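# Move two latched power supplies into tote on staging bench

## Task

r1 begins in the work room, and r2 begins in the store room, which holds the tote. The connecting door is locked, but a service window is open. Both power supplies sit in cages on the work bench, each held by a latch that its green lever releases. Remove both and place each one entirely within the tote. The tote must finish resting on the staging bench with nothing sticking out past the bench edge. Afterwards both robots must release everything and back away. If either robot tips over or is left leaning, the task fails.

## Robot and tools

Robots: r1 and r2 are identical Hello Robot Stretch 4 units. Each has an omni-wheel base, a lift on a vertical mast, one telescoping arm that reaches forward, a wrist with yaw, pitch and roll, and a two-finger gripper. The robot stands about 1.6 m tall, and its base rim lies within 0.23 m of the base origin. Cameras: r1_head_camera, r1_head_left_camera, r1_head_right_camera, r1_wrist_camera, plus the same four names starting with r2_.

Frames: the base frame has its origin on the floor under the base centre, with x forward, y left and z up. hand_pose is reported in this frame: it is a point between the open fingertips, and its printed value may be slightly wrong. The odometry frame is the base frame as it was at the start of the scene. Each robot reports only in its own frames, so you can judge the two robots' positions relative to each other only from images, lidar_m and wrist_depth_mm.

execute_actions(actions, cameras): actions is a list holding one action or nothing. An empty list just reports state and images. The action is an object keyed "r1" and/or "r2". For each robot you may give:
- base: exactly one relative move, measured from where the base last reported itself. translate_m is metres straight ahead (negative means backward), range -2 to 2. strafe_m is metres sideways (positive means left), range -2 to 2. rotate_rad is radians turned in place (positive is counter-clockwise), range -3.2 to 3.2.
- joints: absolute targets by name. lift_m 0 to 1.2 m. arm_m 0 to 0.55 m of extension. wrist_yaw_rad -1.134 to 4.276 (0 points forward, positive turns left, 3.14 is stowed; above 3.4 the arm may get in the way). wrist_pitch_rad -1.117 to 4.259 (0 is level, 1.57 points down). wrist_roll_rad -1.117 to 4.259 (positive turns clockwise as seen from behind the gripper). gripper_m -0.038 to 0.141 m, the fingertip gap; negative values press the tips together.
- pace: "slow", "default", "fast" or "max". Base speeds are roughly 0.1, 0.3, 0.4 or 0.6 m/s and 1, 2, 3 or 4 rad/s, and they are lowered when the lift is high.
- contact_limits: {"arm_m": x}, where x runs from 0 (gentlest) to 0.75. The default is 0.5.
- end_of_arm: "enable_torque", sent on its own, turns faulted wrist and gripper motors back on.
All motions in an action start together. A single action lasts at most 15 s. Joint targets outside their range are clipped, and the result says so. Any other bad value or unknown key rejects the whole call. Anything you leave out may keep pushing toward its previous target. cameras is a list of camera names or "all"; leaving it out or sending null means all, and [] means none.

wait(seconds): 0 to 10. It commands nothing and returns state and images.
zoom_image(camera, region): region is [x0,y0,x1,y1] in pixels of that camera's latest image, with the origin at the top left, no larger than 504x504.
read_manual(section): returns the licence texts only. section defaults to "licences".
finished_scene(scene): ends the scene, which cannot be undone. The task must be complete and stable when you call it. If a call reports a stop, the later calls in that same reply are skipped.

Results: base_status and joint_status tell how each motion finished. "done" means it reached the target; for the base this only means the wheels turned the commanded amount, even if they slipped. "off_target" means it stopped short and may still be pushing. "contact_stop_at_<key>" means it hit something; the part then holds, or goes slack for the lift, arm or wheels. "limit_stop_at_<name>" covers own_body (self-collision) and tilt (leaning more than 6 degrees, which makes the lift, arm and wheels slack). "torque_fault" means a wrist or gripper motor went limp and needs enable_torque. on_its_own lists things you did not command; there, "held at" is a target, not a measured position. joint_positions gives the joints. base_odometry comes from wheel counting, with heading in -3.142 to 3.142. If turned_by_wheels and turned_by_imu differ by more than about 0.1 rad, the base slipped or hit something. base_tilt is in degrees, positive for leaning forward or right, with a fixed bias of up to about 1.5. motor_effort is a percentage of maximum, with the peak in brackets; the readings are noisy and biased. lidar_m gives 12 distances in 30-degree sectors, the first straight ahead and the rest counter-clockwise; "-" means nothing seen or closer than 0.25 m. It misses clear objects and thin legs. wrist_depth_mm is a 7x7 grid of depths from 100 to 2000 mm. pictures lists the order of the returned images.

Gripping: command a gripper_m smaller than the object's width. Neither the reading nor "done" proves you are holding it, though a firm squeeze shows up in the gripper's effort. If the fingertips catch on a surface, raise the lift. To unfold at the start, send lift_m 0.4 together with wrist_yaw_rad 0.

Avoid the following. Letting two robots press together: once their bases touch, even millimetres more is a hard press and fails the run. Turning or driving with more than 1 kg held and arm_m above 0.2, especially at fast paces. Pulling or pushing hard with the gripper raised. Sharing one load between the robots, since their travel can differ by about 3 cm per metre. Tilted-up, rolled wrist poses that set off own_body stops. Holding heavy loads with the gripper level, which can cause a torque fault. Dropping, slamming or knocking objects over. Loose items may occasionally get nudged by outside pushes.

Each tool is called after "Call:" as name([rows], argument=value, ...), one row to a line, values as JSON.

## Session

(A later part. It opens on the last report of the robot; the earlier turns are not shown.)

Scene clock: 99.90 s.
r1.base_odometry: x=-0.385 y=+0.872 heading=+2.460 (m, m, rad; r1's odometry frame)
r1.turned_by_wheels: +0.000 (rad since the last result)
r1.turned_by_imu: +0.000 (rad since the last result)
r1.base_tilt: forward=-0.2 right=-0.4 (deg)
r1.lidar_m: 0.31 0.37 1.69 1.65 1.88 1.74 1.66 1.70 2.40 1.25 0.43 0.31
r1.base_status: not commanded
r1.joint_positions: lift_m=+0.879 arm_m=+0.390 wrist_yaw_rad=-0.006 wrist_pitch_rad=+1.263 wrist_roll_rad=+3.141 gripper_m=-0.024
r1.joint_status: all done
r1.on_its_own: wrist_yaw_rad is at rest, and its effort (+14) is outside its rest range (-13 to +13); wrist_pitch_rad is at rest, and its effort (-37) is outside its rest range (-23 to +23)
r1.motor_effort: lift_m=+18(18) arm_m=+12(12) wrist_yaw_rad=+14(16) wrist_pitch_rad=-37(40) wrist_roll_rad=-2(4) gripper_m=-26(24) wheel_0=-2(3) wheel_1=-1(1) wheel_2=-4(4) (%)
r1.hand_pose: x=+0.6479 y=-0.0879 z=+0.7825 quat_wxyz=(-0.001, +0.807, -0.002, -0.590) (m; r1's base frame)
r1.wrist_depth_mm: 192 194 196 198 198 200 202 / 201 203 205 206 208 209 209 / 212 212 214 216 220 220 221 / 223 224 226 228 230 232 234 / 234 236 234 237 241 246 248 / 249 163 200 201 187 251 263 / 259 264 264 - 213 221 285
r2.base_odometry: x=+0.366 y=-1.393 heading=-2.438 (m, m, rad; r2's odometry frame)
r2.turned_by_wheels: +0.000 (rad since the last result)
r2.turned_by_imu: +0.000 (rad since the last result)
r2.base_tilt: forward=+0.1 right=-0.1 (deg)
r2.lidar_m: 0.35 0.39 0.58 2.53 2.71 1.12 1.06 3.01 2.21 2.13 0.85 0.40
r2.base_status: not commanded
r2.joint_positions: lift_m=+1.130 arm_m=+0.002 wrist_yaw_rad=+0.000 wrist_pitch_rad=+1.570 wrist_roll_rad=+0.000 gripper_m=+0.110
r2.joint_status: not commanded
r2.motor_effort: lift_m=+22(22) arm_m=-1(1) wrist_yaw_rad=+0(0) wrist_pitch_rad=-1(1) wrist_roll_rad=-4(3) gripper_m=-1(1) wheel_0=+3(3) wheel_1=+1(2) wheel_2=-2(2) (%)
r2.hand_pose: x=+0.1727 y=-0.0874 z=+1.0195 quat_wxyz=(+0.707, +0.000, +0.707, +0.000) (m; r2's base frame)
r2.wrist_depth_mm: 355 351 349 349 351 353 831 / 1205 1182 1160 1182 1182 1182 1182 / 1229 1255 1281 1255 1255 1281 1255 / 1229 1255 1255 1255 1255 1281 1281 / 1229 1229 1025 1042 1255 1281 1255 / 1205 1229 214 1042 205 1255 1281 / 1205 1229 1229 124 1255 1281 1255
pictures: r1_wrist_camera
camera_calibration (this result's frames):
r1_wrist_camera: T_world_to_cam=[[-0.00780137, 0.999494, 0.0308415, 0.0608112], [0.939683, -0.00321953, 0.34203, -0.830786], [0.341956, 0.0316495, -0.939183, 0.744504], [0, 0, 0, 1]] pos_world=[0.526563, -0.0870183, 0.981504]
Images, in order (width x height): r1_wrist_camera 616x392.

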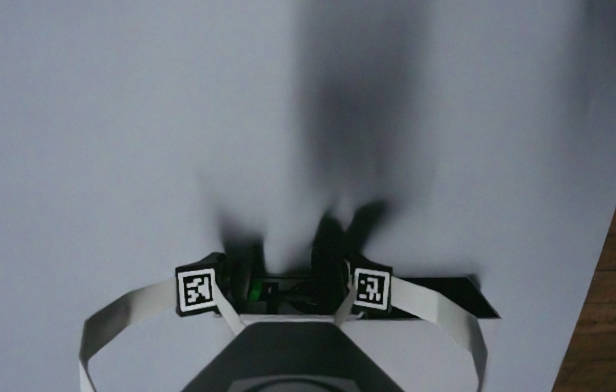

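Call:
execute_actions([
  {"r1":{"joints":{"arm_m":0.378},"pace":"slow"}},
], cameras=["r1_wrist_camera"])

Call:
zoom_image(camera="r1_wrist_camera", region=[190, 220, 400, 340])

Scene clock: 101.07 s.
r1.base_odometry: x=-0.385 y=+0.872 heading=+2.460 (m, m, rad; r1's odometry frame)
r1.turned_by_wheels: +0.000 (rad since the last result)
r1.turned_by_imu: +0.000 (rad since the last result)
r1.base_tilt: forward=+0.0 right=-0.4 (deg)
r1.lidar_m: 0.32 0.33 1.70 1.62 1.90 1.74 1.66 1.75 2.40 1.24 0.47 0.32
r1.base_status: not commanded
r1.joint_positions: lift_m=+0.879 arm_m=+0.380 wrist_yaw_rad=+0.001 wrist_pitch_rad=+1.246 wrist_roll_rad=+3.141 gripper_m=-0.024
r1.joint_status: all done
r1.motor_effort: lift_m=+21(21) arm_m=-12(9) wrist_yaw_rad=-5(15) wrist_pitch_rad=+11(37) wrist_roll_rad=-3(4) gripper_m=-27(29) wheel_0=-2(3) wheel_1=-1(1) wheel_2=+0(4) (%)
r1.hand_pose: x=+0.6433 y=-0.0873 z=+0.7838 quat_wxyz=(+0.001, +0.812, +0.001, -0.583) (m; r1's base frame)
r1.wrist_depth_mm: 191 193 195 196 198 199 200 / 200 202 204 206 208 209 210 / 211 213 214 217 218 220 223 / 223 225 228 229 231 233 235 / 236 238 236 238 243 248 250 / 252 168 196 203 183 256 268 / 265 268 268 - 216 225 778
r2.base_odometry: x=+0.366 y=-1.393 heading=-2.438 (m, m, rad; r2's odometry frame)
r2.turned_by_wheels: +0.000 (rad since the last result)
r2.turned_by_imu: +0.000 (rad since the last result)
r2.base_tilt: forward=+0.1 right=-0.2 (deg)
r2.lidar_m: 0.38 0.40 0.55 2.52 2.68 1.15 1.08 3.00 2.19 2.12 0.86 0.40
r2.base_status: not commanded
r2.joint_positions: lift_m=+1.130 arm_m=+0.002 wrist_yaw_rad=+0.000 wrist_pitch_rad=+1.570 wrist_roll_rad=+0.000 gripper_m=+0.110
r2.joint_status: not commanded
r2.motor_effort: lift_m=+22(22) arm_m=+0(0) wrist_yaw_rad=+0(0) wrist_pitch_rad=-1(1) wrist_roll_rad=-2(3) gripper_m=-1(2) wheel_0=+3(3) wheel_1=+1(1) wheel_2=-2(2) (%)
r2.hand_pose: x=+0.1727 y=-0.0874 z=+1.0195 quat_wxyz=(+0.707, +0.000, +0.707, +0.000) (m; r2's base frame)
r2.wrist_depth_mm: 355 351 351 351 351 353 842 / 1182 1182 1182 1182 1182 1182 1182 / 1255 1229 1255 1229 1281 1281 1281 / 1229 1229 1229 1255 1255 1255 1308 / 1255 1255 1025 1042 1255 1255 1281 / 1229 1255 213 1025 205 1255 1255 / 1229 1255 1255 124 1229 1255 1281
pictures: r1_wrist_camera
camera_calibration (this result's frames):
r1_wrist_camera: T_world_to_cam=[[-0.0149896, 0.999419, 0.0306115, 0.0649448], [0.933739, 0.00304102, 0.357941, -0.835028], [0.35764, 0.0339485, -0.933242, 0.732744], [0, 0, 0, 1]] pos_world=[0.518613, -0.0872433, 0.980731]
Images, in order (width x height): r1_wrist_camera 616x392.

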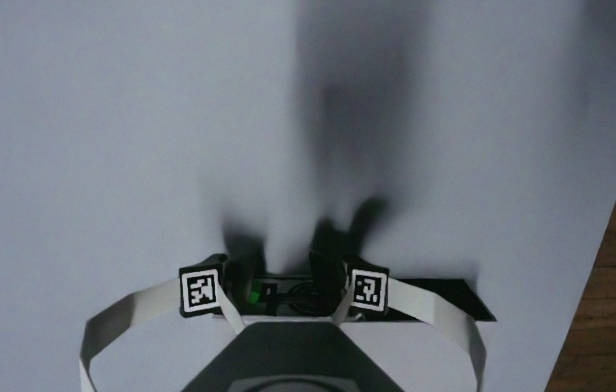

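Region (190, 220, 400, 340) of r1_wrist_camera's 616x392 image, scaled by 2.400; it fills the top 288 rows of this view, and the rest is white.

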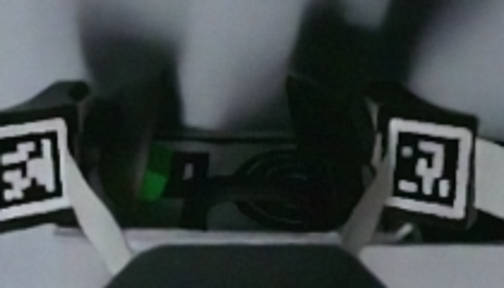

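Call:
execute_actions([
  {"r1":{"joints":{"arm_m":0.371},"pace":"slow"}},
], cameras=["r1_wrist_camera"])

Call:
zoom_image(camera="r1_wrist_camera", region=[190, 220, 400, 340])

Scene clock: 101.97 s.
r1.base_odometry: x=-0.385 y=+0.872 heading=+2.460 (m, m, rad; r1's odometry frame)
r1.turned_by_wheels: +0.000 (rad since the last result)
r1.turned_by_imu: +0.000 (rad since the last result)
r1.base_tilt: forward=-0.1 right=-0.4 (deg)
r1.lidar_m: 0.31 0.33 1.66 1.64 1.90 1.73 1.66 1.75 2.42 1.22 0.46 0.33
r1.base_status: not commanded
r1.joint_positions: lift_m=+0.879 arm_m=+0.373 wrist_yaw_rad=-0.001 wrist_pitch_rad=+1.252 wrist_roll_rad=+3.140 gripper_m=-0.025
r1.joint_status: all done
r1.motor_effort: lift_m=+20(21) arm_m=-9(11) wrist_yaw_rad=+1(9) wrist_pitch_rad=-7(19) wrist_roll_rad=-1(4) gripper_m=-15(28) wheel_0=-1(3) wheel_1=-1(1) wheel_2=+0(1) (%)
r1.hand_pose: x=+0.6338 y=-0.0875 z=+0.7832 quat_wxyz=(+0.000, +0.810, +0.000, -0.586) (m; r1's base frame)
r1.wrist_depth_mm: 193 195 196 197 199 201 202 / 202 204 206 207 209 211 212 / 211 214 216 217 220 221 224 / 224 226 227 229 232 235 236 / 237 239 238 236 246 248 251 / 251 250 184 200 182 260 270 / 267 267 268 - 217 276 1255
r2.base_odometry: x=+0.366 y=-1.393 heading=-2.438 (m, m, rad; r2's odometry frame)
r2.turned_by_wheels: +0.000 (rad since the last result)
r2.turned_by_imu: +0.000 (rad since the last result)
r2.base_tilt: forward=+0.2 right=-0.2 (deg)
r2.lidar_m: 0.37 0.41 0.56 2.56 2.71 1.12 1.08 3.01 2.23 2.14 0.86 0.39
r2.base_status: not commanded
r2.joint_positions: lift_m=+1.130 arm_m=+0.002 wrist_yaw_rad=+0.000 wrist_pitch_rad=+1.570 wrist_roll_rad=+0.000 gripper_m=+0.110
r2.joint_status: not commanded
r2.motor_effort: lift_m=+22(22) arm_m=-1(0) wrist_yaw_rad=+0(0) wrist_pitch_rad=-1(1) wrist_roll_rad=-4(3) gripper_m=+0(1) wheel_0=+3(4) wheel_1=+1(1) wheel_2=-2(2) (%)
r2.hand_pose: x=+0.1727 y=-0.0874 z=+1.0195 quat_wxyz=(+0.707, +0.000, +0.707, +0.000) (m; r2's base frame)
r2.wrist_depth_mm: 355 351 351 349 351 351 842 / 1182 1182 1182 1182 1182 1182 1182 / 1229 1255 1255 1255 1281 1255 1255 / 1229 1255 1255 1255 1281 1281 1281 / 1229 1229 1060 1025 1229 1281 1255 / 1255 1229 213 1042 206 1255 1255 / 1255 1229 1229 124 1229 1229 1255
pictures: r1_wrist_camera
camera_calibration (this result's frames):
r1_wrist_camera: T_world_to_cam=[[-0.0134603, 0.999442, 0.0305634, 0.0640517], [0.936069, 0.00184825, 0.351813, -0.822717], [0.35156, 0.0333449, -0.935571, 0.7412], [0, 0, 0, 1]] pos_world=[0.510405, -0.0872106, 0.98093]
Images, in order (width x height): r1_wrist_camera 616x392.

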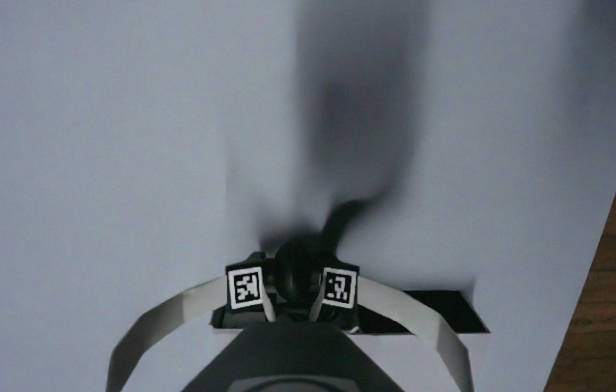

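Region (190, 220, 400, 340) of r1_wrist_camera's 616x392 image, scaled by 2.400; it fills the top 288 rows of this view, and the rest is white.

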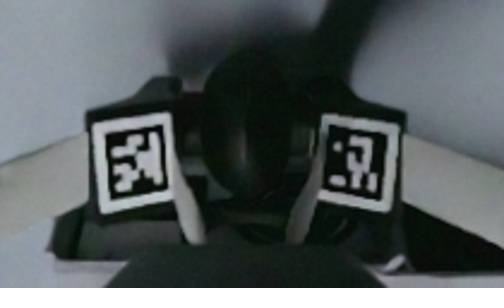

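Call:
execute_actions([
  {"r1":{"base":{"strafe_m":-0.039},"joints":{"arm_m":0.15,"wrist_roll_rad":0.0,"gripper_m":0.016,"lift_m":0.92},"pace":"fast"}},
], cameras=[])

Call:
execute_actions([
  {"r1":{"joints":{"wrist_pitch_rad":0.3,"lift_m":0.702},"pace":"default"}},
], cameras=["r1_wrist_camera"])

Call:
zoom_image(camera="r1_wrist_camera", region=[190, 190, 390, 310])

Scene clock: 105.73 s.
r1.base_odometry: x=-0.360 y=+0.903 heading=+2.460 (m, m, rad; r1's odometry frame)
r1.turned_by_wheels: +0.000 (rad since the last result)
r1.turned_by_imu: +0.001 (rad since the last result)
r1.base_tilt: forward=-0.1 right=-0.4 (deg)
r1.lidar_m: 0.30 0.34 1.74 1.66 1.92 1.75 1.66 1.75 2.45 1.26 0.44 0.34
r1.base_status: done
r1.joint_positions: lift_m=+0.920 arm_m=+0.152 wrist_yaw_rad=+0.000 wrist_pitch_rad=+1.251 wrist_roll_rad=+0.000 gripper_m=+0.016
r1.joint_status: all done
r1.motor_effort: lift_m=+23(23) arm_m=-9(12) wrist_yaw_rad=-1(0) wrist_pitch_rad=-3(6) wrist_roll_rad=-2(5) gripper_m=-5(16) wheel_0=+0(8) wheel_1=+2(5) wheel_2=+1(1) (%)
r1.hand_pose: x=+0.4132 y=-0.0874 z=+0.8242 quat_wxyz=(+0.811, +0.000, +0.585, +0.000) (m; r1's base frame)
r1.wrist_depth_mm: 324 329 332 340 343 347 353 / 310 315 320 324 329 334 342 / 301 303 307 312 315 320 324 / 289 290 296 301 303 306 309 / 278 282 285 286 293 294 298 / 270 272 190 209 187 283 286 / 262 262 265 - 271 273 278
r2.base_odometry: x=+0.366 y=-1.393 heading=-2.438 (m, m, rad; r2's odometry frame)
r2.turned_by_wheels: +0.000 (rad since the last result)
r2.turned_by_imu: +0.001 (rad since the last result)
r2.base_tilt: forward=+0.1 right=-0.2 (deg)
r2.lidar_m: 0.38 0.40 0.58 2.54 2.73 1.13 1.09 3.02 2.22 2.14 0.86 0.40
r2.base_status: not commanded
r2.joint_positions: lift_m=+1.130 arm_m=+0.002 wrist_yaw_rad=+0.000 wrist_pitch_rad=+1.570 wrist_roll_rad=+0.000 gripper_m=+0.110
r2.joint_status: not commanded
r2.motor_effort: lift_m=+22(22) arm_m=-1(1) wrist_yaw_rad=+0(0) wrist_pitch_rad=-1(1) wrist_roll_rad=-3(5) gripper_m=-1(1) wheel_0=+3(3) wheel_1=+2(2) wheel_2=-2(2) (%)
r2.hand_pose: x=+0.1727 y=-0.0874 z=+1.0195 quat_wxyz=(+0.707, +0.000, +0.707, +0.000) (m; r2's base frame)
r2.wrist_depth_mm: 353 351 351 349 351 353 831 / 1182 1205 1182 1182 1182 1182 1182 / 1281 1255 1255 1255 1255 1281 1255 / 1229 1229 1255 1255 1255 1281 1308 / 1229 1229 1025 1042 1281 1255 1281 / 1229 1255 214 1060 205 1281 1255 / 1229 1229 1255 124 1255 1255 1255
pictures: none
No camera images: the call's "cameras" was empty. Leave "cameras" out to get every camera's image.

Scene clock: 107.73 s.
r1.base_odometry: x=-0.360 y=+0.903 heading=+2.460 (m, m, rad; r1's odometry frame)
r1.turned_by_wheels: +0.000 (rad since the last result)
r1.turned_by_imu: +0.000 (rad since the last result)
r1.base_tilt: forward=+0.0 right=-0.4 (deg)
r1.lidar_m: 0.30 0.34 1.73 1.68 1.93 1.74 1.67 1.75 2.39 1.26 0.47 0.33
r1.base_status: not commanded
r1.joint_positions: lift_m=+0.702 arm_m=+0.152 wrist_yaw_rad=+0.000 wrist_pitch_rad=+0.303 wrist_roll_rad=+0.000 gripper_m=+0.016
r1.joint_status: all done
r1.motor_effort: lift_m=+17(20) arm_m=-9(9) wrist_yaw_rad=-1(2) wrist_pitch_rad=-10(11) wrist_roll_rad=-2(2) gripper_m=-5(6) wheel_0=+0(0) wheel_1=+2(2) wheel_2=+1(1) (%)
r1.hand_pose: x=+0.5978 y=-0.0874 z=+0.7945 quat_wxyz=(+0.989, +0.000, +0.151, +0.000) (m; r1's base frame)
r1.wrist_depth_mm: - - - - - - - / - - - - - - - / - - 439 591 676 - - / - 306 277 353 415 421 439 / 277 285 281 266 300 303 306 / 218 223 190 210 187 233 236 / 182 179 191 - 190 190 195
r2.base_odometry: x=+0.366 y=-1.393 heading=-2.438 (m, m, rad; r2's odometry frame)
r2.turned_by_wheels: +0.000 (rad since the last result)
r2.turned_by_imu: +0.000 (rad since the last result)
r2.base_tilt: forward=+0.1 right=-0.2 (deg)
r2.lidar_m: 0.36 0.38 0.58 2.56 2.73 1.12 1.08 3.03 2.19 2.13 0.86 0.42
r2.base_status: not commanded
r2.joint_positions: lift_m=+1.130 arm_m=+0.002 wrist_yaw_rad=+0.000 wrist_pitch_rad=+1.570 wrist_roll_rad=+0.000 gripper_m=+0.110
r2.joint_status: not commanded
r2.motor_effort: lift_m=+22(22) arm_m=-1(0) wrist_yaw_rad=+0(0) wrist_pitch_rad=-1(1) wrist_roll_rad=-1(3) gripper_m=-1(1) wheel_0=+3(3) wheel_1=+2(2) wheel_2=-2(2) (%)
r2.hand_pose: x=+0.1727 y=-0.0874 z=+1.0195 quat_wxyz=(+0.707, +0.000, +0.707, +0.000) (m; r2's base frame)
r2.wrist_depth_mm: 351 351 349 349 349 353 842 / 1182 1182 1138 1182 1160 1182 1182 / 1229 1255 1255 1255 1255 1308 1281 / 1229 1255 1229 1255 1281 1255 1281 / 1255 1229 1025 1042 1255 1255 1255 / 1229 1255 213 1042 205 1255 1281 / 1229 1229 1229 123 1255 1255 1281
pictures: r1_wrist_camera
camera_calibration (this result's frames):
r1_wrist_camera: T_world_to_cam=[[-0.0312131, -0.99944, 0.0120459, -0.0862371], [-0.336608, -0.000836783, -0.941644, 0.995219], [0.941127, -0.0334464, -0.336394, -0.0698958], [0, 0, 0, 1]] pos_world=[0.398088, -0.0876938, 0.914669]
Images, in order (width x height): r1_wrist_camera 616x392.

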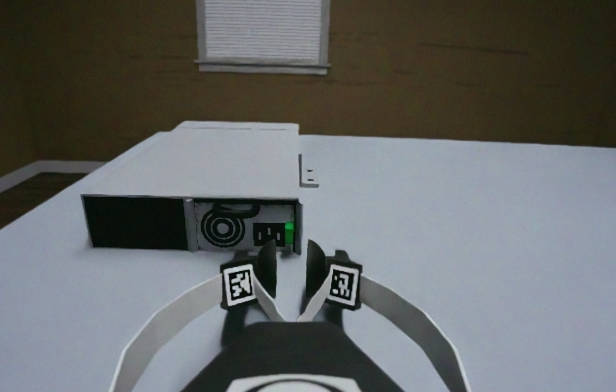

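Region (190, 190, 390, 310) of r1_wrist_camera's 616x392 image, scaled by 2.520; it fills the top 302 rows of this view, and the rest is white.

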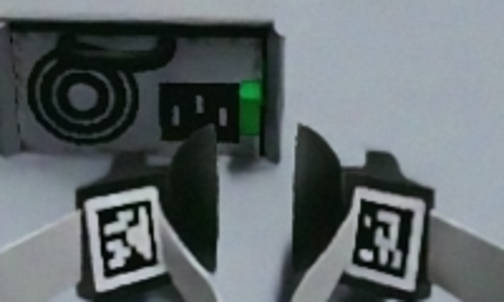

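Call:
execute_actions([
  {"r1":{"base":{"strafe_m":0.002},"joints":{"arm_m":0.188,"lift_m":0.699,"gripper_m":0.012},"contact_limits":{"arm_m":0.2},"pace":"slow"}},
], cameras=["r1_wrist_camera"])

Call:
zoom_image(camera="r1_wrist_camera", region=[190, 190, 390, 310])

Scene clock: 109.43 s.
r1.base_odometry: x=-0.361 y=+0.901 heading=+2.460 (m, m, rad; r1's odometry frame)
r1.turned_by_wheels: +0.000 (rad since the last result)
r1.turned_by_imu: +0.000 (rad since the last result)
r1.base_tilt: forward=-0.1 right=-0.3 (deg)
r1.lidar_m: 0.32 0.34 1.72 1.66 1.93 1.70 1.63 1.73 2.47 1.22 0.46 0.32
r1.base_status: done
r1.joint_positions: lift_m=+0.699 arm_m=+0.186 wrist_yaw_rad=+0.000 wrist_pitch_rad=+0.302 wrist_roll_rad=+0.000 gripper_m=+0.012
r1.joint_status: all done
r1.motor_effort: lift_m=+17(17) arm_m=+9(9) wrist_yaw_rad=-2(2) wrist_pitch_rad=-9(7) wrist_roll_rad=-3(2) gripper_m=-5(6) wheel_0=+1(3) wheel_1=+0(5) wheel_2=+0(0) (%)
r1.contact_limits: arm_m 0.2
r1.hand_pose: x=+0.6327 y=-0.0874 z=+0.7915 quat_wxyz=(+0.989, +0.000, +0.151, +0.000) (m; r1's base frame)
r1.wrist_depth_mm: - - - - - - - / - - - - - - - / - - 424 569 - - - / - 281 264 343 404 415 424 / 260 274 245 244 293 297 300 / 213 216 188 195 208 229 230 / 178 173 187 - 186 186 194
r2.base_odometry: x=+0.366 y=-1.393 heading=-2.438 (m, m, rad; r2's odometry frame)
r2.turned_by_wheels: +0.000 (rad since the last result)
r2.turned_by_imu: +0.000 (rad since the last result)
r2.base_tilt: forward=+0.1 right=-0.2 (deg)
r2.lidar_m: 0.37 0.40 0.55 2.58 2.74 1.15 1.09 3.02 2.18 2.13 0.88 0.40
r2.base_status: not commanded
r2.joint_positions: lift_m=+1.130 arm_m=+0.002 wrist_yaw_rad=+0.000 wrist_pitch_rad=+1.570 wrist_roll_rad=+0.000 gripper_m=+0.110
r2.joint_status: not commanded
r2.motor_effort: lift_m=+22(22) arm_m=-1(0) wrist_yaw_rad=+0(0) wrist_pitch_rad=+0(1) wrist_roll_rad=-2(3) gripper_m=+0(1) wheel_0=+3(3) wheel_1=+1(2) wheel_2=-2(2) (%)
r2.hand_pose: x=+0.1727 y=-0.0874 z=+1.0195 quat_wxyz=(+0.707, +0.000, +0.707, +0.000) (m; r2's base frame)
r2.wrist_depth_mm: 355 351 351 351 349 351 842 / 1182 1182 1160 1182 1182 1182 1182 / 1255 1255 1229 1281 1255 1255 1281 / 1255 1255 1229 1281 1255 1308 1255 / 1255 1229 1025 1025 1281 1281 1281 / 1229 1229 213 1042 206 1255 1255 / 1255 1281 1229 124 1255 1255 1255
pictures: r1_wrist_camera
camera_calibration (this result's frames):
r1_wrist_camera: T_world_to_cam=[[-0.0312272, -0.99944, 0.0120449, -0.0851058], [-0.336574, -0.000832333, -0.941657, 1.00415], [0.941139, -0.0334593, -0.33636, -0.103781], [0, 0, 0, 1]] pos_world=[0.432987, -0.0876948, 0.911685]
Images, in order (width x height): r1_wrist_camera 616x392.

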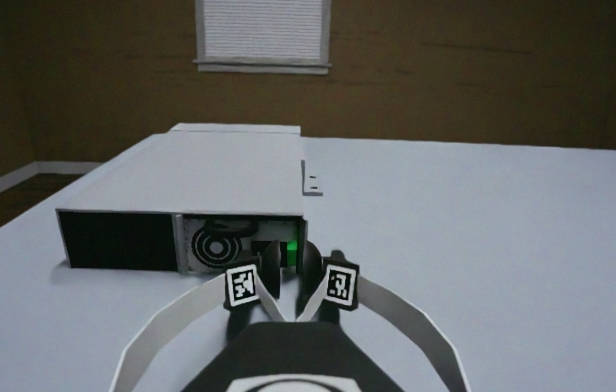

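Region (190, 190, 390, 310) of r1_wrist_camera's 616x392 image, scaled by 2.520; it fills the top 302 rows of this view, and the rest is white.

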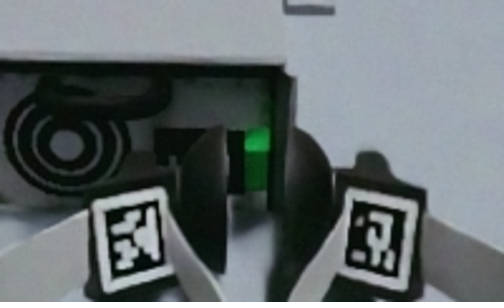

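Call:
execute_actions([
  {"r1":{"base":{"strafe_m":0.002},"joints":{"arm_m":0.2,"lift_m":0.701},"contact_limits":{"arm_m":0.15},"pace":"slow"}},
], cameras=["r1_wrist_camera"])

Call:
zoom_image(camera="r1_wrist_camera", region=[190, 190, 390, 310])

Scene clock: 110.57 s.
r1.base_odometry: x=-0.363 y=+0.900 heading=+2.460 (m, m, rad; r1's odometry frame)
r1.turned_by_wheels: +0.000 (rad since the last result)
r1.turned_by_imu: +0.000 (rad since the last result)
r1.base_tilt: forward=-0.1 right=-0.3 (deg)
r1.lidar_m: 0.31 0.33 1.75 1.68 1.94 1.72 1.65 1.75 2.41 1.22 0.47 0.34
r1.base_status: done
r1.joint_positions: lift_m=+0.701 arm_m=+0.198 wrist_yaw_rad=-0.003 wrist_pitch_rad=+0.304 wrist_roll_rad=+0.000 gripper_m=+0.012
r1.joint_status: all done
r1.motor_effort: lift_m=+23(21) arm_m=+12(10) wrist_yaw_rad=+7(8) wrist_pitch_rad=-14(13) wrist_roll_rad=-2(2) gripper_m=-4(4) wheel_0=+0(3) wheel_1=+1(4) wheel_2=-1(2) (%)
r1.contact_limits: arm_m 0.15
r1.hand_pose: x=+0.6436 y=-0.0883 z=+0.7925 quat_wxyz=(+0.988, +0.000, +0.152, -0.002) (m; r1's base frame)
r1.wrist_depth_mm: - - - - - - - / - - - - - - - / - - 421 564 - - - / - 259 266 345 407 413 430 / 255 273 232 232 293 297 297 / 214 217 185 194 208 230 231 / 179 176 188 - 187 186 194
r2.base_odometry: x=+0.366 y=-1.393 heading=-2.438 (m, m, rad; r2's odometry frame)
r2.turned_by_wheels: +0.000 (rad since the last result)
r2.turned_by_imu: +0.000 (rad since the last result)
r2.base_tilt: forward=+0.2 right=-0.2 (deg)
r2.lidar_m: 0.38 0.40 0.55 2.58 2.72 1.11 1.07 2.99 2.21 2.11 0.86 0.38
r2.base_status: not commanded
r2.joint_positions: lift_m=+1.130 arm_m=+0.002 wrist_yaw_rad=+0.000 wrist_pitch_rad=+1.570 wrist_roll_rad=+0.000 gripper_m=+0.110
r2.joint_status: not commanded
r2.motor_effort: lift_m=+22(22) arm_m=+0(0) wrist_yaw_rad=+0(0) wrist_pitch_rad=-1(1) wrist_roll_rad=-3(2) gripper_m=+0(0) wheel_0=+3(3) wheel_1=+1(2) wheel_2=-2(2) (%)
r2.hand_pose: x=+0.1727 y=-0.0874 z=+1.0195 quat_wxyz=(+0.707, +0.000, +0.707, +0.000) (m; r2's base frame)
r2.wrist_depth_mm: 355 349 351 349 351 351 831 / 1182 1182 1160 1160 1182 1160 1182 / 1255 1229 1255 1255 1255 1255 1281 / 1229 1255 1255 1255 1281 1255 1281 / 1229 1229 1042 1042 1281 1281 1255 / 1229 1229 214 1025 205 1255 1255 / 1205 1229 1255 124 1255 1255 1281
pictures: r1_wrist_camera
camera_calibration (this result's frames):
r1_wrist_camera: T_world_to_cam=[[-0.0345115, -0.999331, 0.0121047, -0.0836113], [-0.338369, 0.000287176, -0.941013, 1.00949], [0.94038, -0.0365717, -0.338153, -0.1121], [0, 0, 0, 1]] pos_world=[0.444111, -0.0879449, 0.913048]
Images, in order (width x height): r1_wrist_camera 616x392.

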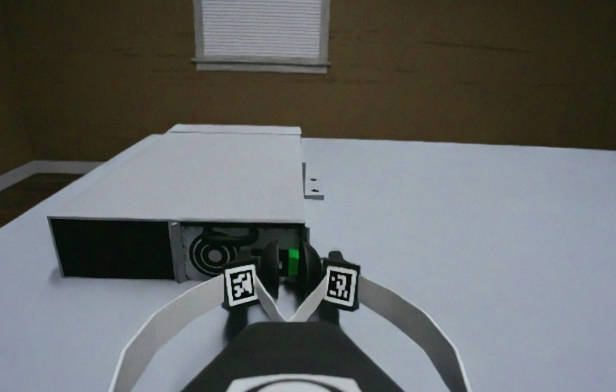

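Region (190, 190, 390, 310) of r1_wrist_camera's 616x392 image, scaled by 2.520; it fills the top 302 rows of this view, and the rest is white.

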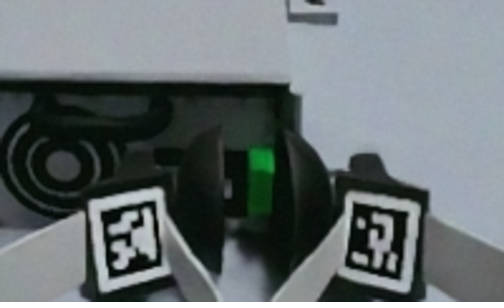

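Call:
execute_actions([
  {"r1":{"joints":{"arm_m":0.203,"gripper_m":-0.01},"contact_limits":{"arm_m":0.3},"pace":"slow"}},
], cameras=[])

Call:
execute_actions([
  {"r1":{"base":{"strafe_m":0.011},"joints":{"arm_m":0.209,"gripper_m":-0.037,"lift_m":0.698},"contact_limits":{"arm_m":0.3},"pace":"slow"}},
], cameras=["r1_wrist_camera"])

Call:
zoom_image(camera="r1_wrist_camera", region=[190, 190, 390, 310])

Scene clock: 111.90 s.
r1.base_odometry: x=-0.363 y=+0.900 heading=+2.460 (m, m, rad; r1's odometry frame)
r1.turned_by_wheels: +0.000 (rad since the last result)
r1.turned_by_imu: +0.000 (rad since the last result)
r1.base_tilt: forward=-0.1 right=-0.4 (deg)
r1.lidar_m: 0.29 0.34 1.74 1.67 1.96 1.74 1.66 1.77 2.41 1.23 0.48 0.34
r1.base_status: not commanded
r1.joint_positions: lift_m=+0.701 arm_m=+0.201 wrist_yaw_rad=-0.004 wrist_pitch_rad=+0.306 wrist_roll_rad=+0.000 gripper_m=-0.010
r1.joint_status: all done
r1.motor_effort: lift_m=+22(23) arm_m=+11(14) wrist_yaw_rad=+10(17) wrist_pitch_rad=-18(18) wrist_roll_rad=-2(1) gripper_m=-10(12) wheel_0=+1(1) wheel_1=+2(2) wheel_2=-4(3) (%)
r1.contact_limits: arm_m 0.3
r1.hand_pose: x=+0.6467 y=-0.0885 z=+0.7921 quat_wxyz=(+0.988, +0.000, +0.152, -0.002) (m; r1's base frame)
r1.wrist_depth_mm: - - - - - - - / - - - - - - - / - - 415 559 - - - / 399 257 263 343 399 410 418 / 252 271 230 228 290 294 298 / 213 216 186 205 183 228 229 / 178 176 187 - 193 185 193
r2.base_odometry: x=+0.366 y=-1.393 heading=-2.438 (m, m, rad; r2's odometry frame)
r2.turned_by_wheels: +0.000 (rad since the last result)
r2.turned_by_imu: +0.000 (rad since the last result)
r2.base_tilt: forward=+0.1 right=-0.1 (deg)
r2.lidar_m: 0.36 0.41 0.57 2.59 2.73 1.14 1.05 3.02 2.21 2.13 0.88 0.42
r2.base_status: not commanded
r2.joint_positions: lift_m=+1.130 arm_m=+0.002 wrist_yaw_rad=+0.000 wrist_pitch_rad=+1.570 wrist_roll_rad=+0.000 gripper_m=+0.110
r2.joint_status: not commanded
r2.motor_effort: lift_m=+22(22) arm_m=+0(1) wrist_yaw_rad=+0(0) wrist_pitch_rad=-2(0) wrist_roll_rad=-4(4) gripper_m=-1(1) wheel_0=+3(3) wheel_1=+1(2) wheel_2=-2(2) (%)
r2.hand_pose: x=+0.1727 y=-0.0874 z=+1.0195 quat_wxyz=(+0.707, +0.000, +0.707, +0.000) (m; r2's base frame)
r2.wrist_depth_mm: 353 351 349 349 349 351 831 / 1182 1182 1182 1182 1160 1182 1182 / 1255 1255 1255 1255 1255 1281 1281 / 1255 1229 1255 1255 1255 1281 1281 / 1229 1229 1042 1060 1255 1255 1281 / 1255 1229 213 1025 205 1255 1281 / 1229 1229 1229 124 1255 1281 1255
pictures: none
No camera images: the call's "cameras" was empty. Leave "cameras" out to get every camera's image.

Scene clock: 113.07 s.
r1.base_odometry: x=-0.369 y=+0.891 heading=+2.459 (m, m, rad; r1's odometry frame)
r1.turned_by_wheels: -0.001 (rad since the last result)
r1.turned_by_imu: -0.001 (rad since the last result)
r1.base_tilt: forward=-0.1 right=-0.4 (deg)
r1.lidar_m: 0.31 0.34 1.72 1.66 1.94 1.71 1.66 1.75 2.39 1.25 0.46 0.34
r1.base_status: done
r1.joint_positions: lift_m=+0.698 arm_m=+0.207 wrist_yaw_rad=-0.010 wrist_pitch_rad=+0.305 wrist_roll_rad=+0.000 gripper_m=-0.036
r1.joint_status: all done
r1.on_its_own: wrist_yaw_rad is at rest, and its effort (+27) is outside its rest range (-13 to +13)
r1.motor_effort: lift_m=+17(22) arm_m=+10(16) wrist_yaw_rad=+27(33) wrist_pitch_rad=-17(17) wrist_roll_rad=-3(2) gripper_m=-19(20) wheel_0=-5(6) wheel_1=+0(3) wheel_2=-7(7) (%)
r1.contact_limits: arm_m 0.3
r1.hand_pose: x=+0.6523 y=-0.0902 z=+0.7898 quat_wxyz=(+0.988, +0.001, +0.152, -0.005) (m; r1's base frame)
r1.wrist_depth_mm: - - - - - - - / - - - - - - - / - - 407 554 647 - - / 392 251 257 306 397 404 415 / 249 268 224 225 285 289 293 / 209 213 182 204 183 226 226 / 175 171 183 - 190 183 191
r2.base_odometry: x=+0.366 y=-1.393 heading=-2.438 (m, m, rad; r2's odometry frame)
r2.turned_by_wheels: +0.000 (rad since the last result)
r2.turned_by_imu: +0.000 (rad since the last result)
r2.base_tilt: forward=+0.2 right=-0.2 (deg)
r2.lidar_m: 0.38 0.40 0.55 2.57 2.73 1.13 1.09 3.02 2.18 2.15 0.88 0.39
r2.base_status: not commanded
r2.joint_positions: lift_m=+1.130 arm_m=+0.002 wrist_yaw_rad=+0.000 wrist_pitch_rad=+1.570 wrist_roll_rad=+0.000 gripper_m=+0.110
r2.joint_status: not commanded
r2.motor_effort: lift_m=+22(22) arm_m=-1(1) wrist_yaw_rad=+0(0) wrist_pitch_rad=+0(1) wrist_roll_rad=-2(3) gripper_m=-2(1) wheel_0=+3(3) wheel_1=+1(1) wheel_2=-2(2) (%)
r2.hand_pose: x=+0.1727 y=-0.0874 z=+1.0195 quat_wxyz=(+0.707, +0.000, +0.707, +0.000) (m; r2's base frame)
r2.wrist_depth_mm: 355 353 349 349 351 351 831 / 1182 1182 1182 1160 1182 1182 1182 / 1255 1255 1255 1255 1281 1281 1255 / 1255 1255 1255 1255 1255 1281 1255 / 1255 1281 1042 1042 1255 1255 1255 / 1229 1229 214 1025 204 1255 1281 / 1229 1229 1255 123 1255 1255 1255
pictures: r1_wrist_camera
camera_calibration (this result's frames):
r1_wrist_camera: T_world_to_cam=[[-0.0413091, -0.999073, 0.0121251, -0.0807059], [-0.339011, 0.00259959, -0.940779, 1.01033], [0.939875, -0.0429732, -0.338804, -0.120994], [0, 0, 0, 1]] pos_world=[0.452897, -0.0884571, 0.910479]
Images, in order (width x height): r1_wrist_camera 616x392.

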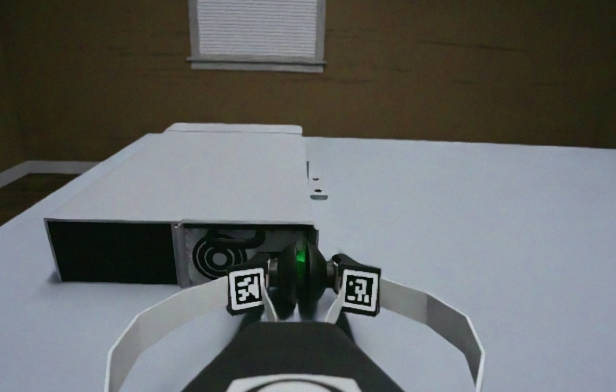

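Region (190, 190, 390, 310) of r1_wrist_camera's 616x392 image, scaled by 2.520; it fills the top 302 rows of this view, and the rest is white.

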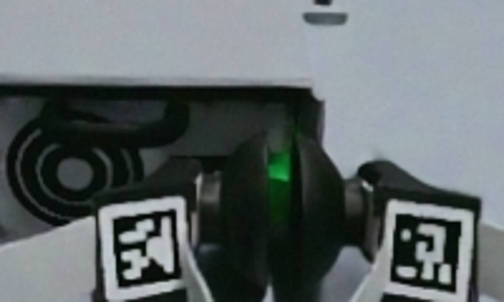

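Call:
execute_actions([
  {"r1":{"base":{"strafe_m":0.012},"joints":{"arm_m":0.205},"pace":"slow"}},
], cameras=["r1_wrist_camera"])

Call:
zoom_image(camera="r1_wrist_camera", region=[190, 190, 390, 310])

Scene clock: 114.17 s.
r1.base_odometry: x=-0.377 y=+0.882 heading=+2.458 (m, m, rad; r1's odometry frame)
r1.turned_by_wheels: -0.001 (rad since the last result)
r1.turned_by_imu: -0.001 (rad since the last result)
r1.base_tilt: forward=-0.1 right=-0.3 (deg)
r1.lidar_m: 0.29 0.33 1.71 1.68 1.91 1.75 1.66 1.75 2.39 1.28 0.48 0.34
r1.base_status: done
r1.joint_positions: lift_m=+0.698 arm_m=+0.207 wrist_yaw_rad=-0.011 wrist_pitch_rad=+0.304 wrist_roll_rad=+0.000 gripper_m=-0.036
r1.joint_status: all done
r1.on_its_own: wrist_yaw_rad is at rest, and its effort (+31) is outside its rest range (-13 to +13)
r1.motor_effort: lift_m=+17(18) arm_m=-9(12) wrist_yaw_rad=+31(29) wrist_pitch_rad=-14(15) wrist_roll_rad=-1(0) gripper_m=-23(20) wheel_0=-10(11) wheel_1=-3(5) wheel_2=-4(5) (%)
r1.hand_pose: x=+0.6518 y=-0.0905 z=+0.7900 quat_wxyz=(+0.988, +0.001, +0.152, -0.005) (m; r1's base frame)
r1.wrist_depth_mm: - - - - - - - / - - - - - - - / - - 410 512 - - - / - 252 258 286 402 410 421 / 250 266 225 225 289 293 293 / 210 212 180 205 183 225 228 / 175 170 185 - 190 184 191
r2.base_odometry: x=+0.366 y=-1.393 heading=-2.438 (m, m, rad; r2's odometry frame)
r2.turned_by_wheels: +0.000 (rad since the last result)
r2.turned_by_imu: +0.000 (rad since the last result)
r2.base_tilt: forward=+0.1 right=-0.2 (deg)
r2.lidar_m: 0.37 0.40 0.57 2.60 2.72 1.10 1.08 3.02 2.18 2.15 0.85 0.39
r2.base_status: not commanded
r2.joint_positions: lift_m=+1.130 arm_m=+0.002 wrist_yaw_rad=+0.000 wrist_pitch_rad=+1.570 wrist_roll_rad=+0.000 gripper_m=+0.110
r2.joint_status: not commanded
r2.motor_effort: lift_m=+22(22) arm_m=+0(0) wrist_yaw_rad=+0(0) wrist_pitch_rad=+0(1) wrist_roll_rad=-2(1) gripper_m=-1(1) wheel_0=+3(3) wheel_1=+2(2) wheel_2=-2(2) (%)
r2.hand_pose: x=+0.1727 y=-0.0874 z=+1.0195 quat_wxyz=(+0.707, +0.000, +0.707, +0.000) (m; r2's base frame)
r2.wrist_depth_mm: 353 353 349 349 349 353 842 / 1182 1182 1182 1182 1182 1205 1182 / 1229 1255 1255 1255 1281 1281 1308 / 1255 1229 1255 1255 1281 1255 1281 / 1229 1229 1042 1025 1229 1281 1281 / 1229 1229 213 1025 206 1255 1229 / 1229 1229 1205 124 1255 1255 1255
pictures: r1_wrist_camera
camera_calibration (this result's frames):
r1_wrist_camera: T_world_to_cam=[[-0.0422653, -0.999033, 0.0121013, -0.0803452], [-0.33831, 0.00291385, -0.94103, 1.01005], [0.940085, -0.0438669, -0.338106, -0.121209], [0, 0, 0, 1]] pos_world=[0.45226, -0.0885277, 0.910476]
Images, in order (width x height): r1_wrist_camera 616x392.

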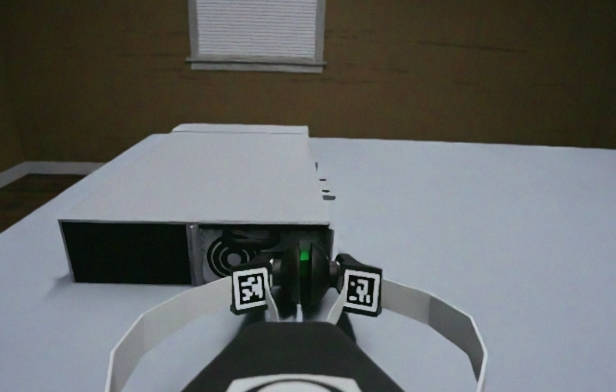

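Region (190, 190, 390, 310) of r1_wrist_camera's 616x392 image, scaled by 2.520; it fills the top 302 rows of this view, and the rest is white.

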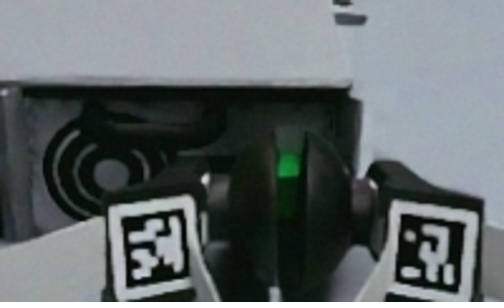

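Call:
execute_actions([
  {"r1":{"base":{"strafe_m":0.007},"pace":"slow"}},
], cameras=[])

Call:
execute_actions([
  {"r1":{"joints":{"arm_m":0.197},"pace":"slow"}},
], cameras=["r1_wrist_camera"])

Call:
zoom_image(camera="r1_wrist_camera", region=[190, 190, 390, 310])

Scene clock: 115.07 s.
r1.base_odometry: x=-0.381 y=+0.877 heading=+2.456 (m, m, rad; r1's odometry frame)
r1.turned_by_wheels: -0.002 (rad since the last result)
r1.turned_by_imu: -0.002 (rad since the last result)
r1.base_tilt: forward=+0.0 right=-0.3 (deg)
r1.lidar_m: 0.30 0.32 1.69 1.63 1.89 1.73 1.67 1.72 2.42 1.26 0.47 0.32
r1.base_status: done
r1.joint_positions: lift_m=+0.698 arm_m=+0.207 wrist_yaw_rad=-0.012 wrist_pitch_rad=+0.304 wrist_roll_rad=+0.000 gripper_m=-0.036
r1.joint_status: not commanded
r1.on_its_own: wrist_yaw_rad is at rest, and its effort (+34) is outside its rest range (-13 to +13)
r1.motor_effort: lift_m=+18(18) arm_m=-9(9) wrist_yaw_rad=+34(35) wrist_pitch_rad=-11(12) wrist_roll_rad=-2(1) gripper_m=-22(23) wheel_0=-13(12) wheel_1=-3(2) wheel_2=-3(3) (%)
r1.hand_pose: x=+0.6517 y=-0.0908 z=+0.7901 quat_wxyz=(+0.988, +0.001, +0.151, -0.006) (m; r1's base frame)
r1.wrist_depth_mm: - - - - - - - / - - - - - - - / - - 413 508 - - - / - 253 258 286 402 413 424 / 251 267 228 224 289 293 294 / 210 212 180 203 183 227 228 / 175 170 185 - 190 184 191
r2.base_odometry: x=+0.366 y=-1.393 heading=-2.438 (m, m, rad; r2's odometry frame)
r2.turned_by_wheels: +0.000 (rad since the last result)
r2.turned_by_imu: +0.000 (rad since the last result)
r2.base_tilt: forward=+0.2 right=-0.2 (deg)
r2.lidar_m: 0.39 0.41 0.59 2.56 2.72 1.12 1.06 3.01 2.22 2.13 0.86 0.41
r2.base_status: not commanded
r2.joint_positions: lift_m=+1.130 arm_m=+0.002 wrist_yaw_rad=+0.000 wrist_pitch_rad=+1.570 wrist_roll_rad=+0.000 gripper_m=+0.110
r2.joint_status: not commanded
r2.motor_effort: lift_m=+22(22) arm_m=+0(1) wrist_yaw_rad=+0(0) wrist_pitch_rad=+0(1) wrist_roll_rad=-2(2) gripper_m=-1(1) wheel_0=+3(3) wheel_1=+2(2) wheel_2=-2(2) (%)
r2.hand_pose: x=+0.1727 y=-0.0874 z=+1.0195 quat_wxyz=(+0.707, +0.000, +0.707, +0.000) (m; r2's base frame)
r2.wrist_depth_mm: 353 351 349 351 351 351 854 / 1182 1182 1160 1182 1182 1182 1182 / 1255 1255 1255 1255 1281 1281 1281 / 1255 1255 1281 1255 1255 1281 1255 / 1229 1229 1025 1042 1229 1255 1255 / 1255 1255 214 1042 205 1255 1255 / 1229 1229 1229 124 1229 1255 1281
pictures: none
No camera images: the call's "cameras" was empty. Leave "cameras" out to get every camera's image.

Scene clock: 115.93 s.
r1.base_odometry: x=-0.381 y=+0.876 heading=+2.458 (m, m, rad; r1's odometry frame)
r1.turned_by_wheels: +0.001 (rad since the last result)
r1.turned_by_imu: +0.002 (rad since the last result)
r1.base_tilt: forward=+0.0 right=-0.3 (deg)
r1.lidar_m: 0.30 0.32 1.69 1.65 1.90 1.74 1.64 1.76 2.39 1.26 0.47 0.34
r1.base_status: not commanded
r1.joint_positions: lift_m=+0.698 arm_m=+0.199 wrist_yaw_rad=-0.002 wrist_pitch_rad=+0.303 wrist_roll_rad=+0.000 gripper_m=-0.036
r1.joint_status: all done
r1.motor_effort: lift_m=+18(18) arm_m=-9(11) wrist_yaw_rad=+4(33) wrist_pitch_rad=-12(12) wrist_roll_rad=-2(1) gripper_m=-20(24) wheel_0=-2(14) wheel_1=+1(3) wheel_2=-1(3) (%)
r1.hand_pose: x=+0.6445 y=-0.0880 z=+0.7902 quat_wxyz=(+0.989, +0.000, +0.151, -0.001) (m; r1's base frame)
r1.wrist_depth_mm: - - - - - - - / - - - - - - - / - - 413 480 - - - / - 264 258 266 399 413 421 / 266 257 236 225 287 293 294 / 210 211 183 201 180 227 227 / 176 171 185 - 189 183 191
r2.base_odometry: x=+0.366 y=-1.393 heading=-2.438 (m, m, rad; r2's odometry frame)
r2.turned_by_wheels: +0.000 (rad since the last result)
r2.turned_by_imu: +0.000 (rad since the last result)
r2.base_tilt: forward=+0.2 right=-0.2 (deg)
r2.lidar_m: 0.38 0.41 0.57 2.57 2.74 1.14 1.07 3.05 2.20 2.13 0.86 0.39
r2.base_status: not commanded
r2.joint_positions: lift_m=+1.130 arm_m=+0.002 wrist_yaw_rad=+0.000 wrist_pitch_rad=+1.570 wrist_roll_rad=+0.000 gripper_m=+0.110
r2.joint_status: not commanded
r2.motor_effort: lift_m=+22(22) arm_m=+0(1) wrist_yaw_rad=+0(0) wrist_pitch_rad=+0(1) wrist_roll_rad=-2(3) gripper_m=-1(1) wheel_0=+3(3) wheel_1=+1(2) wheel_2=-2(2) (%)
r2.hand_pose: x=+0.1727 y=-0.0874 z=+1.0195 quat_wxyz=(+0.707, +0.000, +0.707, +0.000) (m; r2's base frame)
r2.wrist_depth_mm: 353 351 351 351 349 351 842 / 1182 1182 1160 1182 1182 1160 1182 / 1255 1255 1229 1255 1281 1281 1308 / 1229 1229 1255 1255 1255 1281 1281 / 1229 1255 1042 1042 1255 1281 1308 / 1229 1255 214 1025 205 1255 1255 / 1229 1229 1229 123 1255 1255 1281
pictures: r1_wrist_camera
camera_calibration (this result's frames):
r1_wrist_camera: T_world_to_cam=[[-0.0334869, -0.999366, 0.0120775, -0.0839085], [-0.337508, -0.0000667621, -0.941323, 1.00724], [0.940727, -0.0355982, -0.337291, -0.114572], [0, 0, 0, 1]] pos_world=[0.444921, -0.0878666, 0.910504]
Images, in order (width x height): r1_wrist_camera 616x392.

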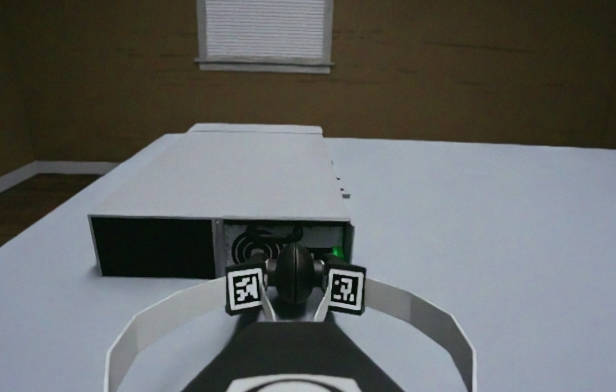

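Region (190, 190, 390, 310) of r1_wrist_camera's 616x392 image, scaled by 2.520; it fills the top 302 rows of this view, and the rest is white.

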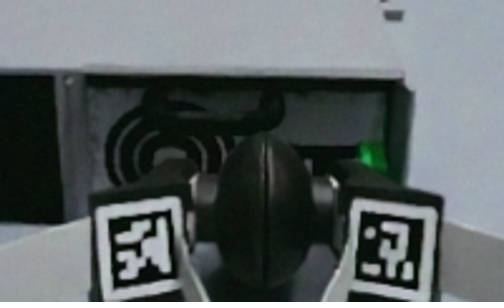

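Call:
execute_actions([
  {"r1":{"base":{"strafe_m":0.002},"joints":{"arm_m":0.168,"gripper_m":0.058,"wrist_roll_rad":0.12}}},
], cameras=[])

Call:
execute_actions([
  {"r1":{"joints":{"arm_m":0.181,"lift_m":0.709},"pace":"slow"}},
], cameras=["r1_wrist_camera"])

Call:
zoom_image(camera="r1_wrist_camera", region=[200, 200, 400, 320])

Scene clock: 119.10 s.
r1.base_odometry: x=-0.383 y=+0.875 heading=+2.458 (m, m, rad; r1's odometry frame)
r1.turned_by_wheels: +0.000 (rad since the last result)
r1.turned_by_imu: +0.000 (rad since the last result)
r1.base_tilt: forward=-0.1 right=-0.4 (deg)
r1.lidar_m: 0.32 0.31 1.69 1.64 1.92 1.75 1.64 1.73 2.39 1.25 0.44 0.33
r1.base_status: done
r1.joint_positions: lift_m=+0.698 arm_m=+0.170 wrist_yaw_rad=+0.001 wrist_pitch_rad=+0.301 wrist_roll_rad=+0.120 gripper_m=+0.058
r1.joint_status: all done
r1.motor_effort: lift_m=+18(18) arm_m=-9(10) wrist_yaw_rad=-4(4) wrist_pitch_rad=-2(11) wrist_roll_rad=-2(5) gripper_m=-1(17) wheel_0=-2(6) wheel_1=+1(4) wheel_2=+0(0) (%)
r1.hand_pose: x=+0.6161 y=-0.0872 z=+0.7909 quat_wxyz=(+0.987, +0.059, +0.150, -0.009) (m; r1's base frame)
r1.wrist_depth_mm: - - - - - - - / - - - - - - - / - - 469 496 580 549 521 / - 382 297 270 375 357 343 / 1042 290 260 265 272 266 256 / 240 235 198 216 199 210 205 / 196 190 195 - 183 172 175
r2.base_odometry: x=+0.366 y=-1.393 heading=-2.438 (m, m, rad; r2's odometry frame)
r2.turned_by_wheels: +0.000 (rad since the last result)
r2.turned_by_imu: +0.001 (rad since the last result)
r2.base_tilt: forward=+0.1 right=-0.2 (deg)
r2.lidar_m: 0.37 0.39 0.55 2.55 2.72 1.13 1.09 3.00 2.21 2.12 0.85 0.41
r2.base_status: not commanded
r2.joint_positions: lift_m=+1.130 arm_m=+0.002 wrist_yaw_rad=+0.000 wrist_pitch_rad=+1.570 wrist_roll_rad=+0.000 gripper_m=+0.110
r2.joint_status: not commanded
r2.motor_effort: lift_m=+22(22) arm_m=+0(1) wrist_yaw_rad=+0(0) wrist_pitch_rad=-1(1) wrist_roll_rad=-3(3) gripper_m=-1(2) wheel_0=+3(3) wheel_1=+2(2) wheel_2=-2(2) (%)
r2.hand_pose: x=+0.1727 y=-0.0874 z=+1.0195 quat_wxyz=(+0.707, +0.000, +0.707, +0.000) (m; r2's base frame)
r2.wrist_depth_mm: 353 353 349 351 351 353 842 / 1182 1160 1160 1182 1182 1182 1205 / 1255 1255 1229 1255 1281 1255 1281 / 1205 1255 1255 1255 1255 1281 1255 / 1255 1255 1025 1042 1255 1281 1308 / 1229 1255 214 1042 205 1255 1281 / 1229 1205 1255 124 1255 1255 1255
pictures: none
No camera images: the call's "cameras" was empty. Leave "cameras" out to get every camera's image.

Scene clock: 120.10 s.
r1.base_odometry: x=-0.383 y=+0.875 heading=+2.458 (m, m, rad; r1's odometry frame)
r1.turned_by_wheels: +0.000 (rad since the last result)
r1.turned_by_imu: +0.000 (rad since the last result)
r1.base_tilt: forward=+0.0 right=-0.3 (deg)
r1.lidar_m: 0.30 0.34 1.67 1.63 1.92 1.72 1.65 1.76 2.40 1.28 0.46 0.32
r1.base_status: not commanded
r1.joint_positions: lift_m=+0.709 arm_m=+0.179 wrist_yaw_rad=+0.000 wrist_pitch_rad=+0.302 wrist_roll_rad=+0.120 gripper_m=+0.058
r1.joint_status: all done
r1.motor_effort: lift_m=+23(22) arm_m=+9(10) wrist_yaw_rad=-1(4) wrist_pitch_rad=-6(5) wrist_roll_rad=+0(0) gripper_m=-1(3) wheel_0=-2(3) wheel_1=+1(1) wheel_2=+0(0) (%)
r1.hand_pose: x=+0.6258 y=-0.0874 z=+0.8012 quat_wxyz=(+0.987, +0.059, +0.150, -0.009) (m; r1's base frame)
r1.wrist_depth_mm: - - - - - - - / - - - - - - - / - - 512 580 615 580 549 / - 462 309 298 397 379 362 / 1921 293 250 257 291 282 273 / 255 250 199 230 211 224 217 / 209 203 206 - 196 183 186
r2.base_odometry: x=+0.366 y=-1.393 heading=-2.438 (m, m, rad; r2's odometry frame)
r2.turned_by_wheels: +0.000 (rad since the last result)
r2.turned_by_imu: +0.000 (rad since the last result)
r2.base_tilt: forward=+0.1 right=-0.2 (deg)
r2.lidar_m: 0.37 0.39 0.57 2.55 2.70 1.15 1.08 3.02 2.20 2.12 0.88 0.40
r2.base_status: not commanded
r2.joint_positions: lift_m=+1.130 arm_m=+0.002 wrist_yaw_rad=+0.000 wrist_pitch_rad=+1.570 wrist_roll_rad=+0.000 gripper_m=+0.110
r2.joint_status: not commanded
r2.motor_effort: lift_m=+22(22) arm_m=+0(0) wrist_yaw_rad=+0(0) wrist_pitch_rad=-1(1) wrist_roll_rad=-2(3) gripper_m=-2(2) wheel_0=+3(3) wheel_1=+1(2) wheel_2=-2(2) (%)
r2.hand_pose: x=+0.1727 y=-0.0874 z=+1.0195 quat_wxyz=(+0.707, +0.000, +0.707, +0.000) (m; r2's base frame)
r2.wrist_depth_mm: 353 351 351 351 353 353 831 / 1182 1182 1160 1160 1160 1182 1182 / 1255 1229 1255 1255 1281 1281 1255 / 1229 1255 1255 1281 1255 1281 1281 / 1229 1229 1042 1042 1255 1255 1255 / 1255 1255 214 1060 205 1255 1255 / 1229 1229 1229 124 1255 1255 1255
pictures: r1_wrist_camera
camera_calibration (this result's frames):
r1_wrist_camera: T_world_to_cam=[[-0.0664458, -0.992601, -0.101625, 0.0283188], [-0.333803, 0.118095, -0.935216, 1.01444], [0.940298, -0.0282184, -0.33918, -0.090761], [0, 0, 0, 1]] pos_world=[0.425848, -0.0942523, 0.920816]
Images, in order (width x height): r1_wrist_camera 616x392.

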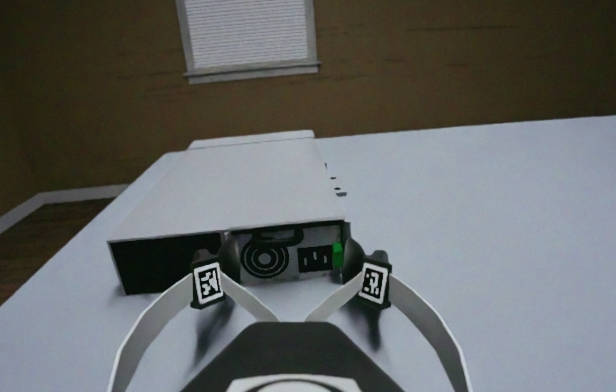

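Region (200, 200, 400, 320) of r1_wrist_camera's 616x392 image, scaled by 2.520; it fills the top 302 rows of this view, and the rest is white.

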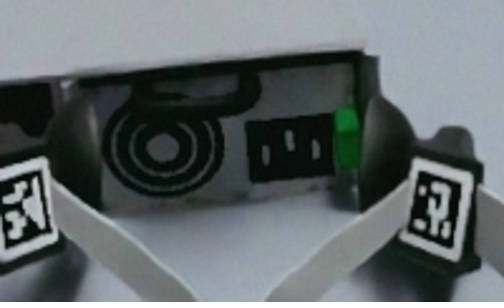

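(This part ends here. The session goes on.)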